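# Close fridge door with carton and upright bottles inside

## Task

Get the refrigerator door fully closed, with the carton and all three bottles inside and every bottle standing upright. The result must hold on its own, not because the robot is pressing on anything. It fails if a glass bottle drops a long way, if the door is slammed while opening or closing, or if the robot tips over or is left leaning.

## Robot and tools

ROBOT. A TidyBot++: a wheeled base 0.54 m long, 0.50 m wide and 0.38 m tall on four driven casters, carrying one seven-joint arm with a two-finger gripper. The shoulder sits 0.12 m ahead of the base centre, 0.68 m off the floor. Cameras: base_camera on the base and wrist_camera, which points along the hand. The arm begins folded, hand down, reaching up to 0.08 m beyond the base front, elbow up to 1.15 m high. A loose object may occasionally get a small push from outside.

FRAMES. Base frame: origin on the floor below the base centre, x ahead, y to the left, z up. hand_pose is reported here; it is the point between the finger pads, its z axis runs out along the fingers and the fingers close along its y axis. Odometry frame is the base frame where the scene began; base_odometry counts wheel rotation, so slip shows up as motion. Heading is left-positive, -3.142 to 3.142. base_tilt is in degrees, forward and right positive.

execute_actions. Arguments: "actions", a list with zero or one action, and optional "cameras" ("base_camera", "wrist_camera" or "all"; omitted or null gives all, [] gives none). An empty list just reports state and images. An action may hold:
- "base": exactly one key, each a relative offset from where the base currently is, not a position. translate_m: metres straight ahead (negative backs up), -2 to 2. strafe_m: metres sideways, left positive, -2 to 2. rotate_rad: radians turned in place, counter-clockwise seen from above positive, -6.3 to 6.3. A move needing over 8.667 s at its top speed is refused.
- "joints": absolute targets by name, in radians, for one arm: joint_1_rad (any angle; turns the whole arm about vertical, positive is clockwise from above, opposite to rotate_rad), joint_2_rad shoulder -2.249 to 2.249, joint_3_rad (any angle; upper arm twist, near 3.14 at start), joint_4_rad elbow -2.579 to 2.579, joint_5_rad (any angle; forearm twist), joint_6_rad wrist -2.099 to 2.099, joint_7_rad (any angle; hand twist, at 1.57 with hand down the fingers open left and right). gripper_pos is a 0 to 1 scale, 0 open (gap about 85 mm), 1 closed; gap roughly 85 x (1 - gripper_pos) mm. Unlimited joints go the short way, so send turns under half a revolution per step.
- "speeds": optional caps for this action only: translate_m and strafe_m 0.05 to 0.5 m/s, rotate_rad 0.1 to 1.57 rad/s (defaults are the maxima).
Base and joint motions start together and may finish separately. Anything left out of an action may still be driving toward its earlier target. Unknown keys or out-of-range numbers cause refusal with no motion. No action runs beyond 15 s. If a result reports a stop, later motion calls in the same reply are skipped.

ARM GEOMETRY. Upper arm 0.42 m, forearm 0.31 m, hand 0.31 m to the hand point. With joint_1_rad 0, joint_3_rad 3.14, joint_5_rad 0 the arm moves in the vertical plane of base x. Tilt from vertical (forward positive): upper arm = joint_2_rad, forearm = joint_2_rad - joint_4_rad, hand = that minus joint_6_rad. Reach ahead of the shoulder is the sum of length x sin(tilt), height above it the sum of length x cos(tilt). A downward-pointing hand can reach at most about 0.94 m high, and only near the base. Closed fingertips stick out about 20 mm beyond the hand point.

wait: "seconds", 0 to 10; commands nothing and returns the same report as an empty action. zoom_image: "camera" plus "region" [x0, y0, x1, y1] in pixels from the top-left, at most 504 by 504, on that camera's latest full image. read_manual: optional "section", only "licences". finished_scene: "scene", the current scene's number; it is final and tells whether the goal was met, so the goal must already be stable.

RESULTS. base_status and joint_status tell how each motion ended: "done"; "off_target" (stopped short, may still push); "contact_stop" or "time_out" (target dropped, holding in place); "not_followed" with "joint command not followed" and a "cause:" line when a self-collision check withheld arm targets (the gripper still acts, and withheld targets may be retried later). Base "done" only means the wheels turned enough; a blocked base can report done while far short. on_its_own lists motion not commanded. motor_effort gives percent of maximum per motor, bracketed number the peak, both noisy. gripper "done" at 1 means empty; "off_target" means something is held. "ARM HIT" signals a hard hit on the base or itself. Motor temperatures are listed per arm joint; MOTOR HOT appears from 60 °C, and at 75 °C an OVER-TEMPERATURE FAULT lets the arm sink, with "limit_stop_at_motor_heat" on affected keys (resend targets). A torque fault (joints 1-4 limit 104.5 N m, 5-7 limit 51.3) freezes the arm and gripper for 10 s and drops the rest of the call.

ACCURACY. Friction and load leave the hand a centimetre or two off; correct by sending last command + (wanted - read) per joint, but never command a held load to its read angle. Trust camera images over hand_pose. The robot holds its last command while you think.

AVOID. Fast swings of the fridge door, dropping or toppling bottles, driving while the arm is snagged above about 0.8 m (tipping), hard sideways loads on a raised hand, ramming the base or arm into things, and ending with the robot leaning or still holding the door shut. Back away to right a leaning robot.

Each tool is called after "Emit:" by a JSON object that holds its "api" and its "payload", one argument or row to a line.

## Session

Emit:
{"api": "execute_actions", "payload": {
  "actions": []
}}

Scene clock: 0.00 s.
Motor temperatures (°C, as the motors report them): [33 37 30 32 42 41 43]
base_odometry: x=+0.000 y=+0.000 heading=+0.000 (m, m, rad; odometry frame)
base_tilt: forward=-0.3 right=+0.6 (deg)
base_status: not commanded
joint_positions: joint_1_rad=+0.016 joint_2_rad=-0.349 joint_3_rad=+3.156 joint_4_rad=-2.511 joint_5_rad=-0.027 joint_6_rad=-0.841 joint_7_rad=+1.535 gripper_pos=+0.000
joint_status: not commanded
motor_effort: joint_1_rad=+0 joint_2_rad=-2 joint_3_rad=-1 joint_4_rad=+15 joint_5_rad=+0 joint_6_rad=+3 joint_7_rad=+0 (%)
hand_pose: x=+0.2795 y=+0.0033 z=+0.5938 quat_wxyz=(-0.013, +0.997, -0.041, +0.069) (m; base frame)
pictures: base_camera, wrist_camera
Images, in order (width x height): base_camera 644x364, wrist_camera 644x476.

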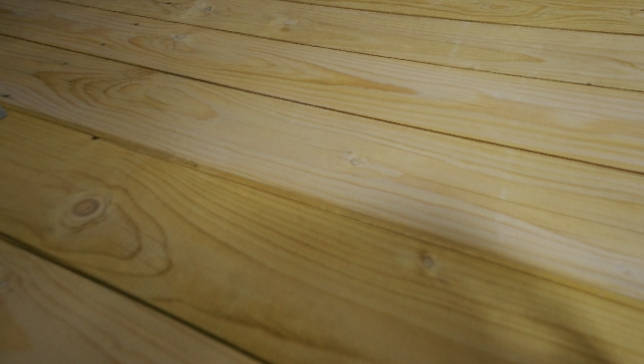

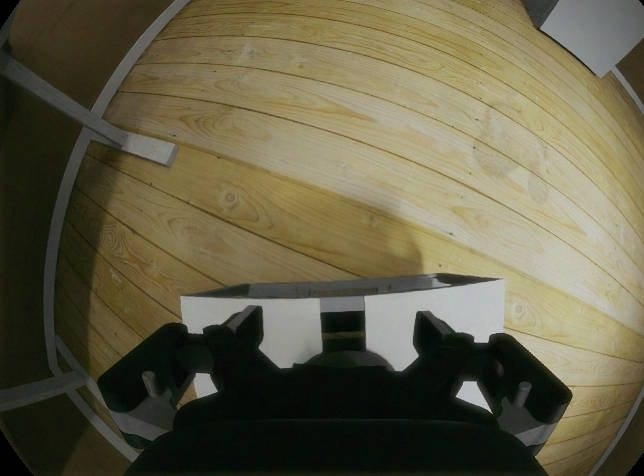

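Emit:
{"api": "execute_actions", "payload": {
  "actions": [
    {"base":{"rotate_rad":-0.42},"joints":{"joint_1_rad":0,"joint_2_rad":-0.3,"joint_4_rad":-2.55,"joint_3_rad":3.13,"joint_5_rad":0.02,"joint_6_rad":0.68,"joint_7_rad":1.58,"gripper_pos":1}}
  ]
}}

Scene clock: 5.07 s.
Motor temperatures (°C, as the motors report them): [33 37 30 32 42 41 43]
base_odometry: x=+0.000 y=+0.000 heading=-0.419 (m, m, rad; odometry frame)
base_tilt: forward=-0.3 right=+0.6 (deg)
base_status: done
joint_positions: joint_1_rad=+0.013 joint_2_rad=-0.314 joint_3_rad=+3.148 joint_4_rad=-2.538 joint_5_rad=-0.007 joint_6_rad=+0.669 joint_7_rad=+1.555 gripper_pos=+0.999
joint_status: all done
motor_effort: joint_1_rad=+0(0) joint_2_rad=-7(7) joint_3_rad=+0(0) joint_4_rad=+19(19) joint_5_rad=+1(1) joint_6_rad=+9(10) joint_7_rad=-1(0) (%)
hand_pose: x=+0.5500 y=-0.0086 z=+0.8960 quat_wxyz=(+0.000, +0.701, -0.017, +0.713) (m; base frame)
pictures: base_camera, wrist_camera
Images, in order (width x height): base_camera 644x364, wrist_camera 644x476.

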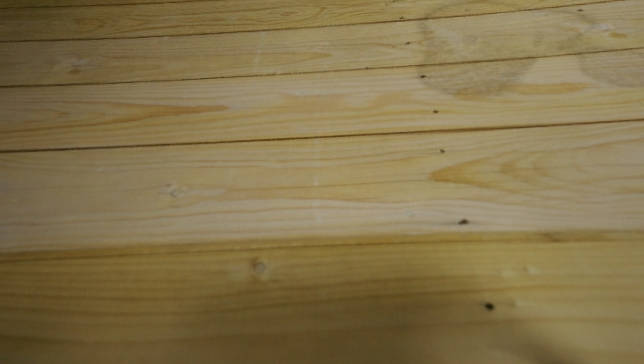

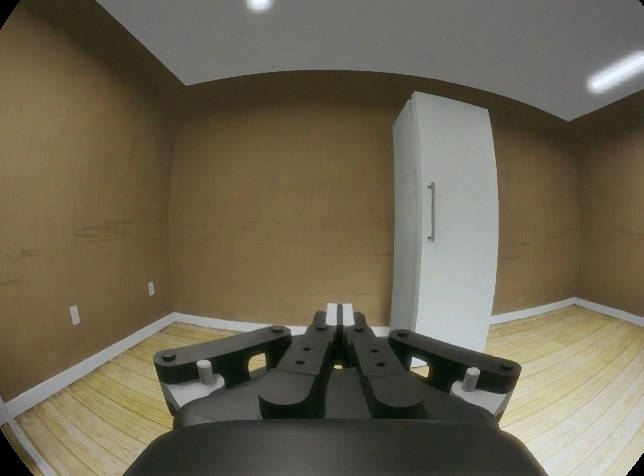

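Emit:
{"api": "execute_actions", "payload": {
  "actions": [
    {"base":{"rotate_rad":-1.65}}
  ],
  "cameras": []
}}

Emit:
{"api": "execute_actions", "payload": {
  "actions": [
    {"base":{"strafe_m":1.3}}
  ]
}}

Scene clock: 11.80 s.
Motor temperatures (°C, as the motors report them): [33 37 30 32 42 41 43]
base_odometry: x=+0.000 y=+0.000 heading=-2.069 (m, m, rad; odometry frame)
base_tilt: forward=-0.3 right=+0.5 (deg)
base_status: done
joint_positions: joint_1_rad=+0.008 joint_2_rad=-0.313 joint_3_rad=+3.142 joint_4_rad=-2.538 joint_5_rad=-0.004 joint_6_rad=+0.669 joint_7_rad=+1.555 gripper_pos=+0.999
joint_status: not commanded
motor_effort: joint_1_rad=+0(1) joint_2_rad=-7(8) joint_3_rad=+0(1) joint_4_rad=+19(19) joint_5_rad=+1(0) joint_6_rad=+10(10) joint_7_rad=+0(1) (%)
hand_pose: x=+0.5502 y=-0.0028 z=+0.8955 quat_wxyz=(-0.003, +0.702, -0.011, +0.712) (m; base frame)
pictures: none
No camera images: the call's "cameras" was empty. Leave "cameras" out to get every camera's image.

Scene clock: 15.77 s.
Motor temperatures (°C, as the motors report them): [33 37 30 32 42 41 43]
base_odometry: x=+1.141 y=-0.623 heading=-2.070 (m, m, rad; odometry frame)
base_tilt: forward=-0.3 right=+0.5 (deg)
base_status: done
joint_positions: joint_1_rad=+0.008 joint_2_rad=-0.313 joint_3_rad=+3.141 joint_4_rad=-2.538 joint_5_rad=-0.004 joint_6_rad=+0.669 joint_7_rad=+1.555 gripper_pos=+0.999
joint_status: not commanded
motor_effort: joint_1_rad=+0(1) joint_2_rad=-7(8) joint_3_rad=+0(1) joint_4_rad=+19(18) joint_5_rad=+1(0) joint_6_rad=+9(10) joint_7_rad=+0(0) (%)
hand_pose: x=+0.5502 y=-0.0025 z=+0.8955 quat_wxyz=(-0.003, +0.702, -0.010, +0.712) (m; base frame)
pictures: base_camera, wrist_camera
Images, in order (width x height): base_camera 644x364, wrist_camera 644x476.

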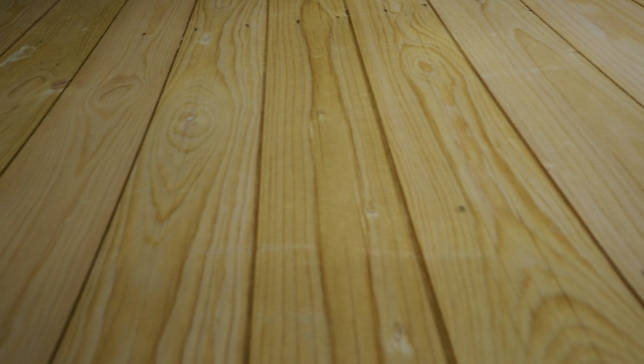

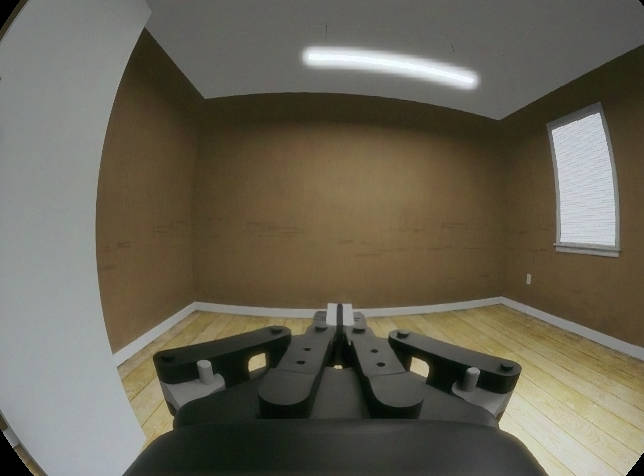

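Wrong-direction skew; correct.

Emit:
{"api": "execute_actions", "payload": {
  "actions": [
    {"base":{"rotate_rad":0.12}}
  ],
  "cameras": []
}}

Emit:
{"api": "execute_actions", "payload": {
  "actions": [
    {"base":{"translate_m":-0.4}}
  ],
  "cameras": []
}}

Emit:
{"api": "execute_actions", "payload": {
  "actions": [
    {"base":{"strafe_m":0.6}}
  ]
}}

Scene clock: 20.43 s.
Motor temperatures (°C, as the motors report them): [33 37 30 32 42 41 43]
base_odometry: x=+1.142 y=-0.623 heading=-1.949 (m, m, rad; odometry frame)
base_tilt: forward=-0.3 right=+0.6 (deg)
base_status: done
joint_positions: joint_1_rad=+0.005 joint_2_rad=-0.313 joint_3_rad=+3.138 joint_4_rad=-2.538 joint_5_rad=-0.004 joint_6_rad=+0.669 joint_7_rad=+1.555 gripper_pos=+0.999
joint_status: not commanded
motor_effort: joint_1_rad=+0(1) joint_2_rad=-8(8) joint_3_rad=+0(1) joint_4_rad=+18(19) joint_5_rad=+1(1) joint_6_rad=+10(10) joint_7_rad=+0(1) (%)
hand_pose: x=+0.5502 y=+0.0000 z=+0.8954 quat_wxyz=(-0.005, +0.702, -0.008, +0.712) (m; base frame)
pictures: none
No camera images: the call's "cameras" was empty. Leave "cameras" out to get every camera's image.

Scene clock: 22.60 s.
Motor temperatures (°C, as the motors report them): [33 37 30 32 42 41 43]
base_odometry: x=+1.289 y=-0.251 heading=-1.949 (m, m, rad; odometry frame)
base_tilt: forward=-0.3 right=+0.6 (deg)
base_status: done
joint_positions: joint_1_rad=+0.005 joint_2_rad=-0.308 joint_3_rad=+3.138 joint_4_rad=-2.540 joint_5_rad=-0.004 joint_6_rad=+0.669 joint_7_rad=+1.555 gripper_pos=+0.999
joint_status: not commanded
motor_effort: joint_1_rad=+0(0) joint_2_rad=-7(10) joint_3_rad=+0(0) joint_4_rad=+19(19) joint_5_rad=+1(1) joint_6_rad=+9(9) joint_7_rad=+0(0) (%)
hand_pose: x=+0.5507 y=+0.0000 z=+0.8922 quat_wxyz=(-0.005, +0.704, -0.008, +0.710) (m; base frame)
pictures: none
No camera images: the call's "cameras" was empty. Leave "cameras" out to get every camera's image.

Scene clock: 25.17 s.
Motor temperatures (°C, as the motors report them): [33 37 30 32 42 41 43]
base_odometry: x=+1.847 y=-0.472 heading=-1.949 (m, m, rad; odometry frame)
base_tilt: forward=-0.3 right=+0.5 (deg)
base_status: done
joint_positions: joint_1_rad=+0.005 joint_2_rad=-0.308 joint_3_rad=+3.138 joint_4_rad=-2.540 joint_5_rad=-0.004 joint_6_rad=+0.669 joint_7_rad=+1.555 gripper_pos=+0.999
joint_status: not commanded
motor_effort: joint_1_rad=+0(1) joint_2_rad=-7(8) joint_3_rad=-1(1) joint_4_rad=+19(19) joint_5_rad=+1(0) joint_6_rad=+10(10) joint_7_rad=+0(0) (%)
hand_pose: x=+0.5506 y=+0.0000 z=+0.8922 quat_wxyz=(-0.005, +0.704, -0.008, +0.710) (m; base frame)
pictures: base_camera, wrist_camera
Images, in order (width x height): base_camera 644x364, wrist_camera 644x476.

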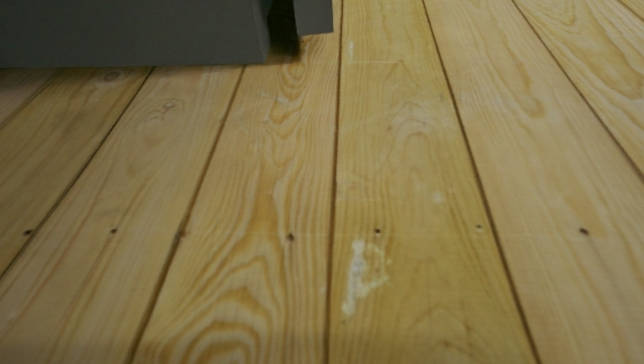

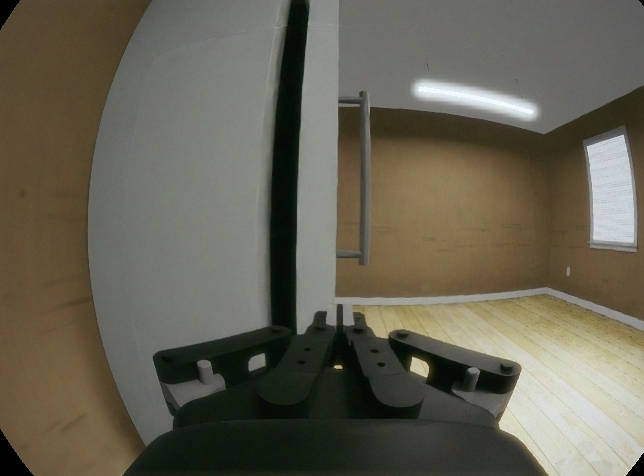

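Emit:
{"api": "execute_actions", "payload": {
  "actions": [
    {"base":{"strafe_m":0.085}}
  ],
  "cameras": []
}}

Emit:
{"api": "execute_actions", "payload": {
  "actions": [
    {"base":{"translate_m":0.24}}
  ]
}}

Scene clock: 28.87 s.
Motor temperatures (°C, as the motors report them): [33 37 30 32 42 41 43]
base_odometry: x=+1.926 y=-0.504 heading=-1.949 (m, m, rad; odometry frame)
base_tilt: forward=-0.3 right=+0.5 (deg)
base_status: done
joint_positions: joint_1_rad=+0.005 joint_2_rad=-0.308 joint_3_rad=+3.137 joint_4_rad=-2.540 joint_5_rad=-0.004 joint_6_rad=+0.669 joint_7_rad=+1.555 gripper_pos=+0.999
joint_status: not commanded
motor_effort: joint_1_rad=+0(0) joint_2_rad=-7(7) joint_3_rad=-1(1) joint_4_rad=+18(19) joint_5_rad=+1(0) joint_6_rad=+10(10) joint_7_rad=+0(0) (%)
hand_pose: x=+0.5506 y=+0.0006 z=+0.8921 quat_wxyz=(-0.005, +0.704, -0.007, +0.710) (m; base frame)
pictures: none
No camera images: the call's "cameras" was empty. Leave "cameras" out to get every camera's image.

Scene clock: 30.60 s.
Motor temperatures (°C, as the motors report them): [33 37 30 32 42 41 43]
base_odometry: x=+1.837 y=-0.727 heading=-1.948 (m, m, rad; odometry frame)
base_tilt: forward=-0.3 right=+0.5 (deg)
base_status: done
joint_positions: joint_1_rad=+0.005 joint_2_rad=-0.301 joint_3_rad=+3.137 joint_4_rad=-2.541 joint_5_rad=-0.004 joint_6_rad=+0.669 joint_7_rad=+1.555 gripper_pos=+0.999
joint_status: not commanded
motor_effort: joint_1_rad=+0(0) joint_2_rad=-8(10) joint_3_rad=-1(0) joint_4_rad=+18(19) joint_5_rad=+1(0) joint_6_rad=+10(10) joint_7_rad=+0(0) (%)
hand_pose: x=+0.5521 y=+0.0005 z=+0.8887 quat_wxyz=(-0.005, +0.707, -0.007, +0.707) (m; base frame)
pictures: base_camera, wrist_camera
Images, in order (width x height): base_camera 644x364, wrist_camera 644x476.

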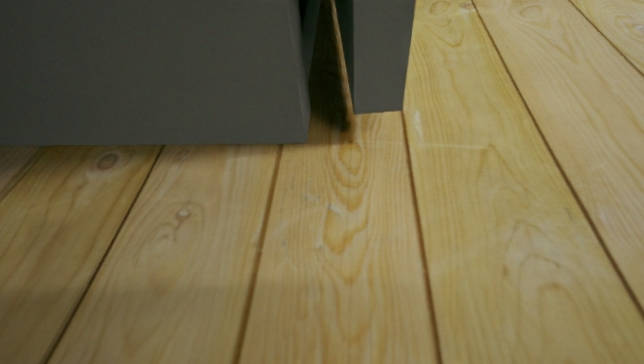

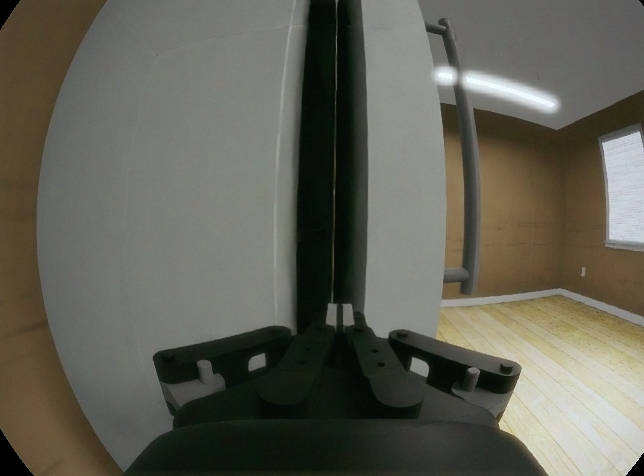

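Emit:
{"api": "execute_actions", "payload": {
  "actions": [
    {"base":{"translate_m":0.1},"speeds":{"translate_m":0.1}}
  ],
  "cameras": []
}}

Emit:
{"api": "execute_actions", "payload": {
  "actions": [
    {"base":{"strafe_m":-0.15},"speeds":{"strafe_m":0.08}}
  ]
}}

Emit:
{"api": "execute_actions", "payload": {
  "actions": [
    {"base":{"translate_m":0.03},"speeds":{"translate_m":0.06}}
  ],
  "cameras": []
}}

Emit:
{"api": "execute_actions", "payload": {
  "actions": [
    {"base":{"strafe_m":-0.07},"speeds":{"strafe_m":0.08}}
  ],
  "cameras": []
}}

Emit:
{"api": "execute_actions", "payload": {
  "actions": [
    {"base":{"translate_m":0.07},"speeds":{"translate_m":0.06}}
  ],
  "cameras": []
}}

Emit:
{"api": "execute_actions", "payload": {
  "actions": [
    {"base":{"strafe_m":-0.09},"speeds":{"strafe_m":0.08}}
  ]
}}

Scene clock: 39.00 s.
Motor temperatures (°C, as the motors report them): [33 37 30 32 42 41 43]
base_odometry: x=+1.801 y=-0.820 heading=-1.948 (m, m, rad; odometry frame)
base_tilt: forward=-0.3 right=+0.5 (deg)
base_status: done
joint_positions: joint_1_rad=+0.002 joint_2_rad=-0.322 joint_3_rad=+3.134 joint_4_rad=-2.559 joint_5_rad=+0.000 joint_6_rad=+0.669 joint_7_rad=+1.555 gripper_pos=+0.999
joint_status: not commanded
motor_effort: joint_1_rad=+1(3) joint_2_rad=-3(9) joint_3_rad=+0(3) joint_4_rad=+21(26) joint_5_rad=+0(3) joint_6_rad=+9(9) joint_7_rad=+0(0) (%)
hand_pose: x=+0.5441 y=+0.0040 z=+0.8875 quat_wxyz=(-0.007, +0.706, -0.003, +0.708) (m; base frame)
pictures: none
No camera images: the call's "cameras" was empty. Leave "cameras" out to get every camera's image.

Scene clock: 41.40 s.
Motor temperatures (°C, as the motors report them): [33 37 30 32 42 41 43]
base_odometry: x=+1.661 y=-0.765 heading=-1.947 (m, m, rad; odometry frame)
base_tilt: forward=-0.3 right=+0.6 (deg)
base_status: done
joint_positions: joint_1_rad=-0.002 joint_2_rad=-0.316 joint_3_rad=+3.129 joint_4_rad=-2.559 joint_5_rad=+0.003 joint_6_rad=+0.669 joint_7_rad=+1.555 gripper_pos=+0.999
joint_status: not commanded
motor_effort: joint_1_rad=+0(3) joint_2_rad=-7(7) joint_3_rad=-1(3) joint_4_rad=+18(22) joint_5_rad=+1(1) joint_6_rad=+9(10) joint_7_rad=+1(0) (%)
hand_pose: x=+0.5451 y=+0.0088 z=+0.8851 quat_wxyz=(-0.009, +0.708, +0.002, +0.706) (m; base frame)
pictures: base_camera, wrist_camera
Images, in order (width x height): base_camera 644x364, wrist_camera 644x476.

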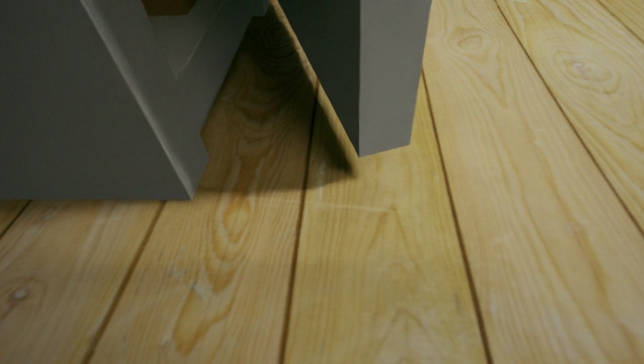

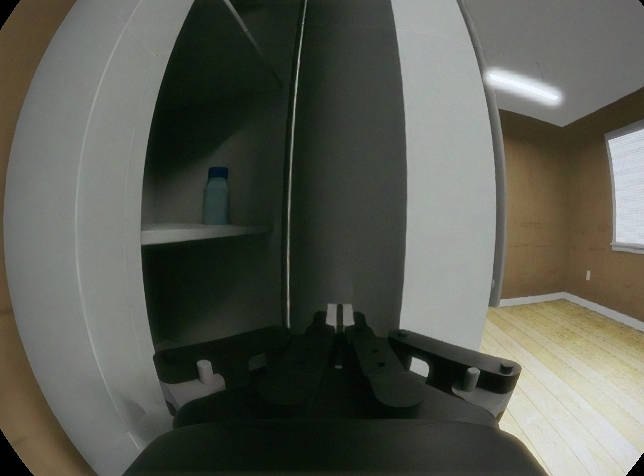

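Scene clock: 42.60 s.
Motor temperatures (°C, as the motors report them): [33 37 30 32 42 41 43]
base_odometry: x=+1.650 y=-0.793 heading=-1.948 (m, m, rad; odometry frame)
base_tilt: forward=-0.3 right=+0.6 (deg)
base_status: done
joint_positions: joint_1_rad=+0.001 joint_2_rad=-0.301 joint_3_rad=+3.134 joint_4_rad=-2.551 joint_5_rad=+0.005 joint_6_rad=+0.669 joint_7_rad=+1.555 gripper_pos=+0.999
joint_status: not commanded
motor_effort: joint_1_rad=+0(6) joint_2_rad=-7(8) joint_3_rad=-1(6) joint_4_rad=+18(26) joint_5_rad=+1(5) joint_6_rad=+10(10) joint_7_rad=+0(0) (%)
hand_pose: x=+0.5499 y=+0.0053 z=+0.8830 quat_wxyz=(-0.007, +0.711, +0.000, +0.704) (m; base frame)
pictures: none
No camera images: the call's "cameras" was empty. Leave "cameras" out to get every camera's image.

Scene clock: 44.00 s.
Motor temperatures (°C, as the motors report them): [33 37 30 32 42 41 43]
base_odometry: x=+1.585 y=-0.767 heading=-1.947 (m, m, rad; odometry frame)
base_tilt: forward=-0.3 right=+0.5 (deg)
base_status: done
joint_positions: joint_1_rad=+0.000 joint_2_rad=-0.301 joint_3_rad=+3.132 joint_4_rad=-2.551 joint_5_rad=+0.006 joint_6_rad=+0.669 joint_7_rad=+1.555 gripper_pos=+0.999
joint_status: not commanded
motor_effort: joint_1_rad=+0(3) joint_2_rad=-8(8) joint_3_rad=-1(3) joint_4_rad=+18(19) joint_5_rad=+1(1) joint_6_rad=+10(10) joint_7_rad=+0(1) (%)
hand_pose: x=+0.5499 y=+0.0070 z=+0.8830 quat_wxyz=(-0.008, +0.711, +0.001, +0.704) (m; base frame)
pictures: none
No camera images: the call's "cameras" was empty. Leave "cameras" out to get every camera's image.

Scene clock: 45.67 s.
Motor temperatures (°C, as the motors report them): [33 37 30 32 42 41 43]
base_odometry: x=+1.559 y=-0.832 heading=-1.948 (m, m, rad; odometry frame)
base_tilt: forward=-0.3 right=+0.5 (deg)
base_status: done
joint_positions: joint_1_rad=+0.001 joint_2_rad=-0.301 joint_3_rad=+3.133 joint_4_rad=-2.550 joint_5_rad=+0.006 joint_6_rad=+0.670 joint_7_rad=+1.555 gripper_pos=+0.999
joint_status: not commanded
motor_effort: joint_1_rad=+0(5) joint_2_rad=-7(10) joint_3_rad=+0(6) joint_4_rad=+18(26) joint_5_rad=+1(5) joint_6_rad=+10(10) joint_7_rad=+0(0) (%)
hand_pose: x=+0.5502 y=+0.0061 z=+0.8833 quat_wxyz=(-0.007, +0.710, +0.001, +0.704) (m; base frame)
pictures: none
No camera images: the call's "cameras" was empty. Leave "cameras" out to get every camera's image.

Scene clock: 47.33 s.
Motor temperatures (°C, as the motors report them): [33 37 30 32 42 41 43]
base_odometry: x=+1.475 y=-0.799 heading=-1.947 (m, m, rad; odometry frame)
base_tilt: forward=-0.3 right=+0.6 (deg)
base_status: done
joint_positions: joint_1_rad=+0.000 joint_2_rad=-0.301 joint_3_rad=+3.132 joint_4_rad=-2.550 joint_5_rad=+0.006 joint_6_rad=+0.670 joint_7_rad=+1.555 gripper_pos=+0.999
joint_status: not commanded
motor_effort: joint_1_rad=+0(2) joint_2_rad=-8(9) joint_3_rad=+0(3) joint_4_rad=+18(20) joint_5_rad=+1(1) joint_6_rad=+10(10) joint_7_rad=+0(1) (%)
hand_pose: x=+0.5502 y=+0.0071 z=+0.8833 quat_wxyz=(-0.007, +0.710, +0.002, +0.704) (m; base frame)
pictures: base_camera, wrist_camera
Images, in order (width x height): base_camera 644x364, wrist_camera 644x476.

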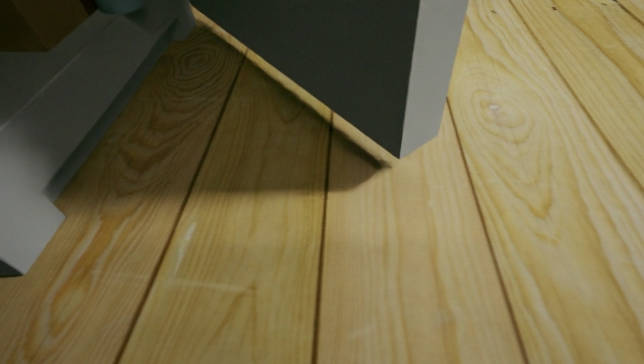

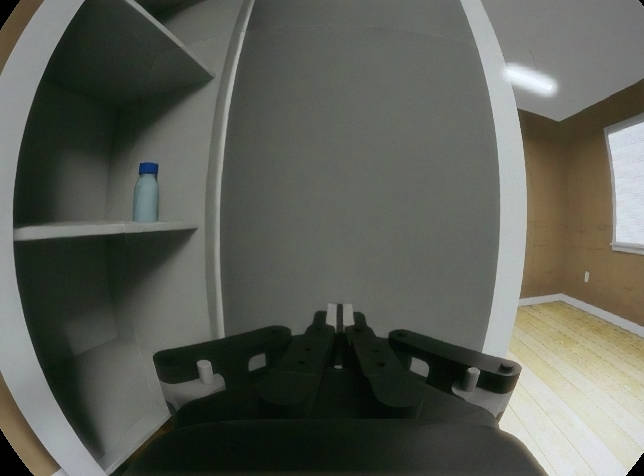

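Emit:
{"api": "execute_actions", "payload": {
  "actions": [
    {"base":{"translate_m":0.41},"speeds":{"translate_m":0.09}}
  ],
  "cameras": ["base_camera"]
}}

Emit:
{"api": "execute_actions", "payload": {
  "actions": [
    {"base":{"strafe_m":-0.8},"joints":{"joint_6_rad":0}}
  ],
  "cameras": []
}}

Emit:
{"api": "execute_actions", "payload": {
  "actions": [
    {"base":{"rotate_rad":1.57}}
  ],
  "cameras": []
}}

Emit:
{"api": "execute_actions", "payload": {
  "actions": [
    {"base":{"strafe_m":-0.28},"joints":{"joint_1_rad":0.15,"joint_2_rad":2.03,"joint_4_rad":-0.8,"joint_6_rad":1.21,"gripper_pos":0}}
  ]
}}

Scene clock: 58.87 s.
Motor temperatures (°C, as the motors report them): [33 37 30 32 42 41 43]
base_odometry: x=+1.324 y=-1.181 heading=-1.947 (m, m, rad; odometry frame)
base_tilt: forward=-0.3 right=+0.5 (deg)
base_status: done
joint_positions: joint_1_rad=-0.003 joint_2_rad=-0.301 joint_3_rad=+3.130 joint_4_rad=-2.551 joint_5_rad=+0.008 joint_6_rad=+0.670 joint_7_rad=+1.555 gripper_pos=+0.999
joint_status: not commanded
motor_effort: joint_1_rad=+0(3) joint_2_rad=-7(10) joint_3_rad=+0(3) joint_4_rad=+19(21) joint_5_rad=+1(2) joint_6_rad=+10(10) joint_7_rad=+0(0) (%)
hand_pose: x=+0.5500 y=+0.0097 z=+0.8830 quat_wxyz=(-0.009, +0.711, +0.004, +0.704) (m; base frame)
pictures: base_camera
Images, in order (width x height): base_camera 644x364.

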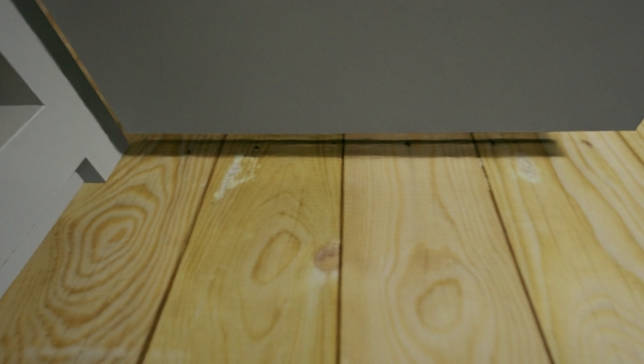

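Scene clock: 61.83 s.
Motor temperatures (°C, as the motors report them): [33 37 30 32 42 41 43]
base_odometry: x=+0.580 y=-0.887 heading=-1.947 (m, m, rad; odometry frame)
base_tilt: forward=-0.3 right=+0.6 (deg)
base_status: done
joint_positions: joint_1_rad=-0.003 joint_2_rad=-0.301 joint_3_rad=+3.130 joint_4_rad=-2.552 joint_5_rad=+0.008 joint_6_rad=+0.011 joint_7_rad=+1.555 gripper_pos=+0.999
joint_status: all done
motor_effort: joint_1_rad=+0(1) joint_2_rad=-6(7) joint_3_rad=-1(1) joint_4_rad=+18(20) joint_5_rad=+1(0) joint_6_rad=+8(10) joint_7_rad=+0(0) (%)
hand_pose: x=+0.4827 y=+0.0066 z=+0.6927 quat_wxyz=(-0.003, +0.900, +0.004, +0.436) (m; base frame)
pictures: none
No camera images: the call's "cameras" was empty. Leave "cameras" out to get every camera's image.

Scene clock: 64.13 s.
Motor temperatures (°C, as the motors report them): [33 37 30 32 42 41 43]
base_odometry: x=+0.580 y=-0.887 heading=-0.377 (m, m, rad; odometry frame)
base_tilt: forward=-0.3 right=+0.5 (deg)
base_status: done
joint_positions: joint_1_rad=-0.003 joint_2_rad=-0.301 joint_3_rad=+3.130 joint_4_rad=-2.552 joint_5_rad=+0.008 joint_6_rad=+0.011 joint_7_rad=+1.555 gripper_pos=+0.999
joint_status: not commanded
motor_effort: joint_1_rad=+0(1) joint_2_rad=-5(7) joint_3_rad=+0(1) joint_4_rad=+17(17) joint_5_rad=+0(1) joint_6_rad=+8(8) joint_7_rad=+0(0) (%)
hand_pose: x=+0.4827 y=+0.0066 z=+0.6927 quat_wxyz=(-0.003, +0.900, +0.004, +0.436) (m; base frame)
pictures: none
No camera images: the call's "cameras" was empty. Leave "cameras" out to get every camera's image.

Scene clock: 67.73 s.
Motor temperatures (°C, as the motors report them): [33 37 30 32 42 41 43]
base_odometry: x=+0.477 y=-1.147 heading=-0.376 (m, m, rad; odometry frame)
base_tilt: forward=-0.2 right=+0.6 (deg)
base_status: done
joint_positions: joint_1_rad=+0.136 joint_2_rad=+2.023 joint_3_rad=+3.130 joint_4_rad=-0.816 joint_5_rad=+0.008 joint_6_rad=+1.175 joint_7_rad=+1.555 gripper_pos=+0.000
joint_status: all done
motor_effort: joint_1_rad=+0(1) joint_2_rad=-44(54) joint_3_rad=-1(2) joint_4_rad=+11(18) joint_5_rad=+1(1) joint_6_rad=+9(9) joint_7_rad=+0(0) (%)
hand_pose: x=+0.8946 y=-0.1010 z=+0.1690 quat_wxyz=(+0.037, +0.737, -0.058, +0.672) (m; base frame)
pictures: base_camera, wrist_camera
Images, in order (width x height): base_camera 644x364, wrist_camera 644x476.

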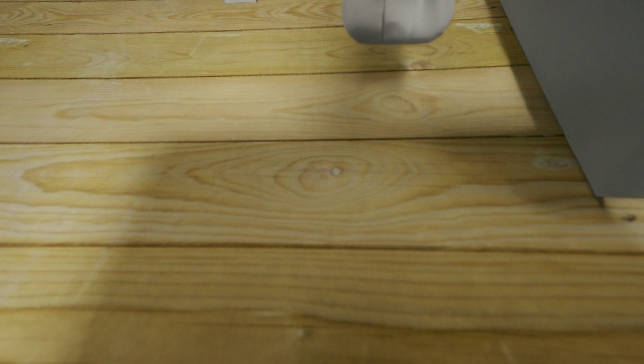

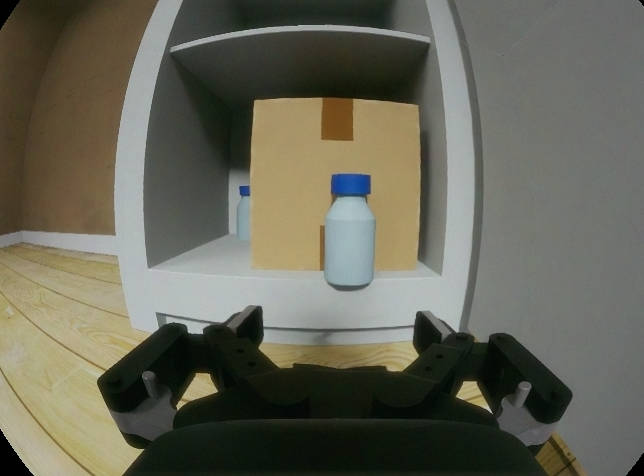

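Emit:
{"api": "execute_actions", "payload": {
  "actions": [
    {"base":{"translate_m":0.17},"joints":{"joint_1_rad":0.2}}
  ]
}}

Scene clock: 71.67 s.
Motor temperatures (°C, as the motors report them): [33 37 30 32 42 41 43]
base_odometry: x=+0.635 y=-1.210 heading=-0.377 (m, m, rad; odometry frame)
base_tilt: forward=-0.2 right=+0.5 (deg)
base_status: done
joint_positions: joint_1_rad=+0.199 joint_2_rad=+2.024 joint_3_rad=+3.130 joint_4_rad=-0.809 joint_5_rad=+0.008 joint_6_rad=+1.176 joint_7_rad=+1.555 gripper_pos=+0.000
joint_status: all done
motor_effort: joint_1_rad=+0(2) joint_2_rad=-45(47) joint_3_rad=-1(2) joint_4_rad=+11(12) joint_5_rad=+1(1) joint_6_rad=+10(10) joint_7_rad=+0(0) (%)
hand_pose: x=+0.8883 y=-0.1505 z=+0.1713 quat_wxyz=(+0.058, +0.732, -0.081, +0.673) (m; base frame)
pictures: base_camera, wrist_camera
Images, in order (width x height): base_camera 644x364, wrist_camera 644x476.

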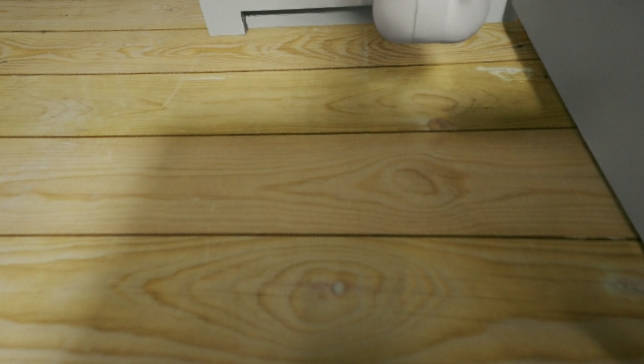

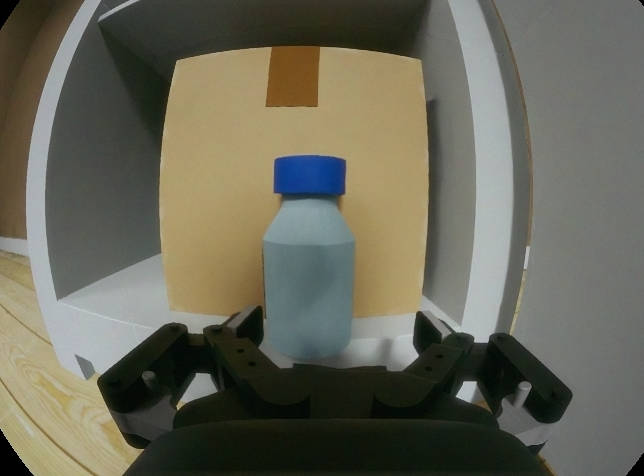

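Emit:
{"api": "execute_actions", "payload": {
  "actions": [
    {"base":{"translate_m":0.095},"speeds":{"translate_m":0.08}}
  ],
  "cameras": ["wrist_camera"]
}}

Emit:
{"api": "execute_actions", "payload": {
  "actions": [
    {"joints":{"gripper_pos":1}}
  ],
  "cameras": ["wrist_camera"]
}}

Scene clock: 76.67 s.
Motor temperatures (°C, as the motors report them): [33 37 30 32 42 41 43]
base_odometry: x=+0.724 y=-1.245 heading=-0.377 (m, m, rad; odometry frame)
base_tilt: forward=-0.2 right=+0.5 (deg)
base_status: done
joint_positions: joint_1_rad=+0.196 joint_2_rad=+2.029 joint_3_rad=+3.130 joint_4_rad=-0.808 joint_5_rad=+0.009 joint_6_rad=+1.177 joint_7_rad=+1.555 gripper_pos=+0.000
joint_status: not commanded
motor_effort: joint_1_rad=+0(4) joint_2_rad=-45(49) joint_3_rad=-2(2) joint_4_rad=+11(14) joint_5_rad=+1(3) joint_6_rad=+10(10) joint_7_rad=+1(0) (%)
hand_pose: x=+0.8865 y=-0.1471 z=+0.1678 quat_wxyz=(+0.057, +0.734, -0.080, +0.672) (m; base frame)
pictures: wrist_camera
Images, in order (width x height): wrist_camera 644x476.

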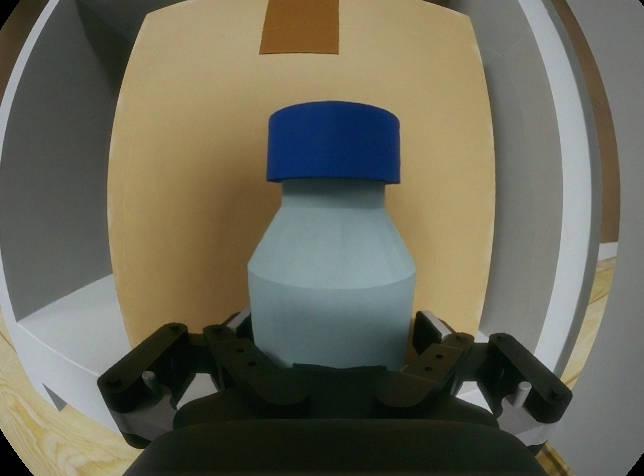

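Scene clock: 77.77 s.
Motor temperatures (°C, as the motors report them): [33 37 30 32 42 41 43]
base_odometry: x=+0.724 y=-1.245 heading=-0.377 (m, m, rad; odometry frame)
base_tilt: forward=-0.2 right=+0.6 (deg)
base_status: not commanded
joint_positions: joint_1_rad=+0.195 joint_2_rad=+2.030 joint_3_rad=+3.130 joint_4_rad=-0.808 joint_5_rad=+0.009 joint_6_rad=+1.181 joint_7_rad=+1.556 gripper_pos=+0.225
joint_status: gripper_pos off_target (ended at +0.225, target +1.000)
motor_effort: joint_1_rad=+1(4) joint_2_rad=-45(48) joint_3_rad=-2(2) joint_4_rad=+12(14) joint_5_rad=+0(2) joint_6_rad=+9(10) joint_7_rad=-1(0) (%)
hand_pose: x=+0.8864 y=-0.1459 z=+0.1682 quat_wxyz=(+0.057, +0.733, -0.079, +0.673) (m; base frame)
pictures: wrist_camera
Images, in order (width x height): wrist_camera 644x476.

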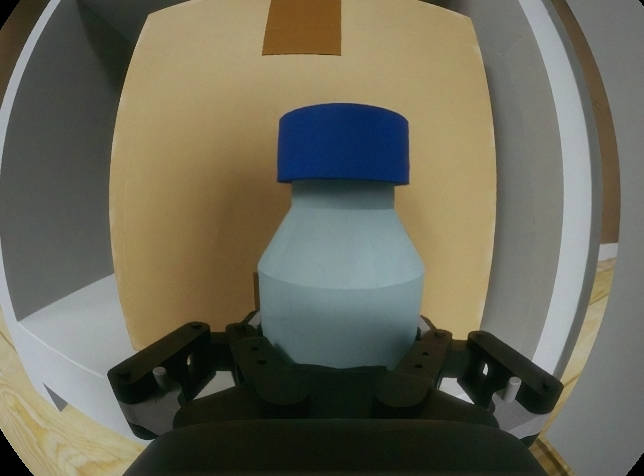

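Emit:
{"api": "execute_actions", "payload": {
  "actions": [
    {"joints":{"joint_2_rad":1.95},"base":{"translate_m":-0.2},"speeds":{"translate_m":0.2}}
  ],
  "cameras": []
}}

Emit:
{"api": "execute_actions", "payload": {
  "actions": [
    {"joints":{"joint_1_rad":0.04,"joint_2_rad":0.88,"joint_4_rad":-1.7,"joint_6_rad":0.96}}
  ],
  "cameras": ["wrist_camera"]
}}

Emit:
{"api": "execute_actions", "payload": {
  "actions": [
    {"base":{"translate_m":0.3},"speeds":{"translate_m":0.2}}
  ],
  "cameras": []
}}

Emit:
{"api": "execute_actions", "payload": {
  "actions": [
    {"joints":{"joint_2_rad":1.0,"joint_6_rad":1.14}}
  ],
  "cameras": []
}}

Emit:
{"api": "execute_actions", "payload": {
  "actions": [
    {"joints":{"joint_2_rad":1.06,"joint_6_rad":1.19}}
  ]
}}

Scene clock: 86.93 s.
Motor temperatures (°C, as the motors report them): [33 37 30 32 42 41 43]
base_odometry: x=+0.538 y=-1.172 heading=-0.377 (m, m, rad; odometry frame)
base_tilt: forward=-0.2 right=+0.6 (deg)
base_status: done
joint_positions: joint_1_rad=+0.195 joint_2_rad=+1.980 joint_3_rad=+3.130 joint_4_rad=-0.809 joint_5_rad=+0.009 joint_6_rad=+1.181 joint_7_rad=+1.556 gripper_pos=+0.225
joint_status: all done
motor_effort: joint_1_rad=+0(3) joint_2_rad=-51(53) joint_3_rad=-2(2) joint_4_rad=+14(15) joint_5_rad=+1(1) joint_6_rad=+13(13) joint_7_rad=+0(1) (%)
hand_pose: x=+0.9106 y=-0.1509 z=+0.2081 quat_wxyz=(+0.058, +0.716, -0.077, +0.691) (m; base frame)
pictures: none
No camera images: the call's "cameras" was empty. Leave "cameras" out to get every camera's image.

Scene clock: 89.30 s.
Motor temperatures (°C, as the motors report them): [33 37 30 32 42 41 43]
base_odometry: x=+0.538 y=-1.172 heading=-0.377 (m, m, rad; odometry frame)
base_tilt: forward=-0.3 right=+0.5 (deg)
base_status: not commanded
joint_positions: joint_1_rad=+0.054 joint_2_rad=+0.916 joint_3_rad=+3.130 joint_4_rad=-1.701 joint_5_rad=+0.009 joint_6_rad=+0.975 joint_7_rad=+1.556 gripper_pos=+0.225
joint_status: all done
motor_effort: joint_1_rad=+0(1) joint_2_rad=-49(56) joint_3_rad=-2(2) joint_4_rad=+17(16) joint_5_rad=+1(1) joint_6_rad=+12(14) joint_7_rad=+0(0) (%)
hand_pose: x=+0.9199 y=-0.0331 z=+0.6438 quat_wxyz=(+0.006, +0.732, -0.021, +0.681) (m; base frame)
pictures: wrist_camera
Images, in order (width x height): wrist_camera 644x476.

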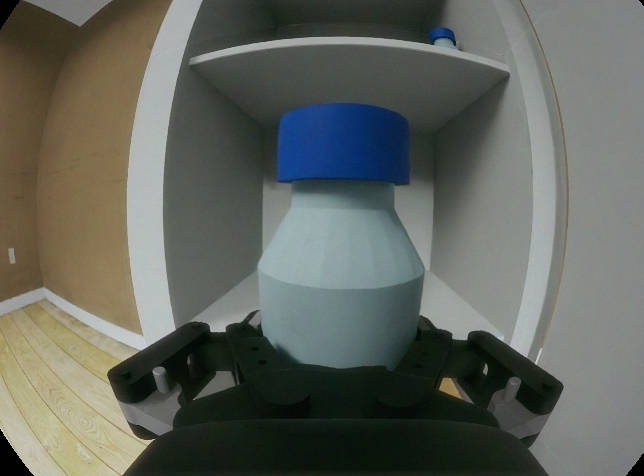

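Scene clock: 91.57 s.
Motor temperatures (°C, as the motors report them): [33 38 30 32 42 41 43]
base_odometry: x=+0.817 y=-1.282 heading=-0.378 (m, m, rad; odometry frame)
base_tilt: forward=-0.2 right=+0.5 (deg)
base_status: done
joint_positions: joint_1_rad=+0.052 joint_2_rad=+0.915 joint_3_rad=+3.130 joint_4_rad=-1.705 joint_5_rad=+0.009 joint_6_rad=+0.973 joint_7_rad=+1.556 gripper_pos=+0.225
joint_status: not commanded
motor_effort: joint_1_rad=+0(1) joint_2_rad=-49(52) joint_3_rad=-2(2) joint_4_rad=+17(17) joint_5_rad=+1(0) joint_6_rad=+12(13) joint_7_rad=+0(1) (%)
hand_pose: x=+0.9188 y=-0.0318 z=+0.6419 quat_wxyz=(+0.006, +0.733, -0.021, +0.679) (m; base frame)
pictures: none
No camera images: the call's "cameras" was empty. Leave "cameras" out to get every camera's image.

Scene clock: 92.60 s.
Motor temperatures (°C, as the motors report them): [33 38 30 32 42 41 43]
base_odometry: x=+0.817 y=-1.282 heading=-0.378 (m, m, rad; odometry frame)
base_tilt: forward=-0.2 right=+0.5 (deg)
base_status: not commanded
joint_positions: joint_1_rad=+0.052 joint_2_rad=+1.027 joint_3_rad=+3.130 joint_4_rad=-1.706 joint_5_rad=+0.009 joint_6_rad=+1.086 joint_7_rad=+1.556 gripper_pos=+0.225
joint_status: all done
motor_effort: joint_1_rad=+0(0) joint_2_rad=-49(53) joint_3_rad=-2(2) joint_4_rad=+15(17) joint_5_rad=+1(1) joint_6_rad=+13(13) joint_7_rad=+0(0) (%)
hand_pose: x=+0.9137 y=-0.0317 z=+0.5873 quat_wxyz=(+0.005, +0.733, -0.021, +0.680) (m; base frame)
pictures: none
No camera images: the call's "cameras" was empty. Leave "cameras" out to get every camera's image.

Scene clock: 93.37 s.
Motor temperatures (°C, as the motors report them): [33 38 30 32 42 41 43]
base_odometry: x=+0.816 y=-1.282 heading=-0.378 (m, m, rad; odometry frame)
base_tilt: forward=-0.2 right=+0.5 (deg)
base_status: not commanded
joint_positions: joint_1_rad=+0.052 joint_2_rad=+1.065 joint_3_rad=+3.130 joint_4_rad=-1.705 joint_5_rad=+0.009 joint_6_rad=+1.148 joint_7_rad=+1.556 gripper_pos=+0.226
joint_status: all done
motor_effort: joint_1_rad=+0(0) joint_2_rad=-48(50) joint_3_rad=-1(2) joint_4_rad=+13(15) joint_5_rad=+1(1) joint_6_rad=+12(13) joint_7_rad=+0(0) (%)
hand_pose: x=+0.9114 y=-0.0317 z=+0.5774 quat_wxyz=(+0.005, +0.724, -0.021, +0.689) (m; base frame)
pictures: base_camera, wrist_camera
Images, in order (width x height): base_camera 644x364, wrist_camera 644x476.

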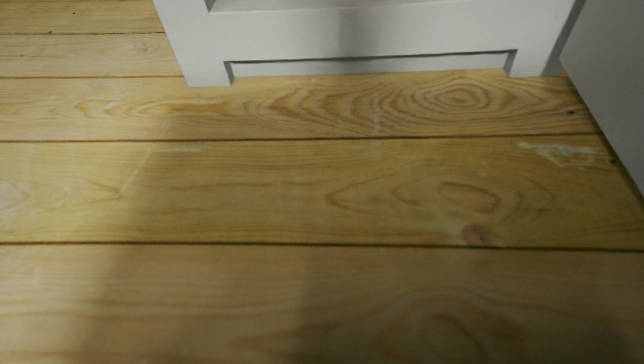

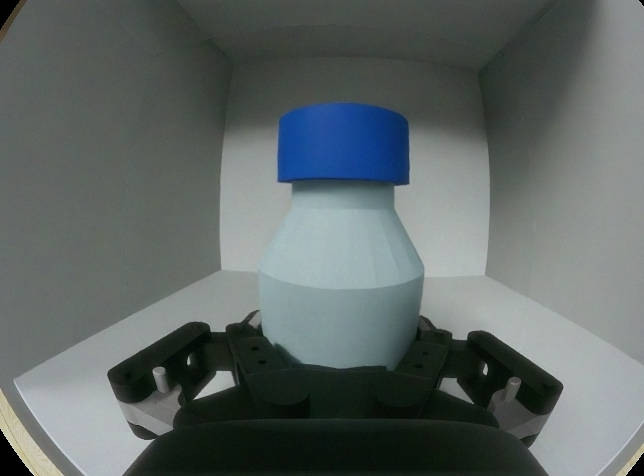

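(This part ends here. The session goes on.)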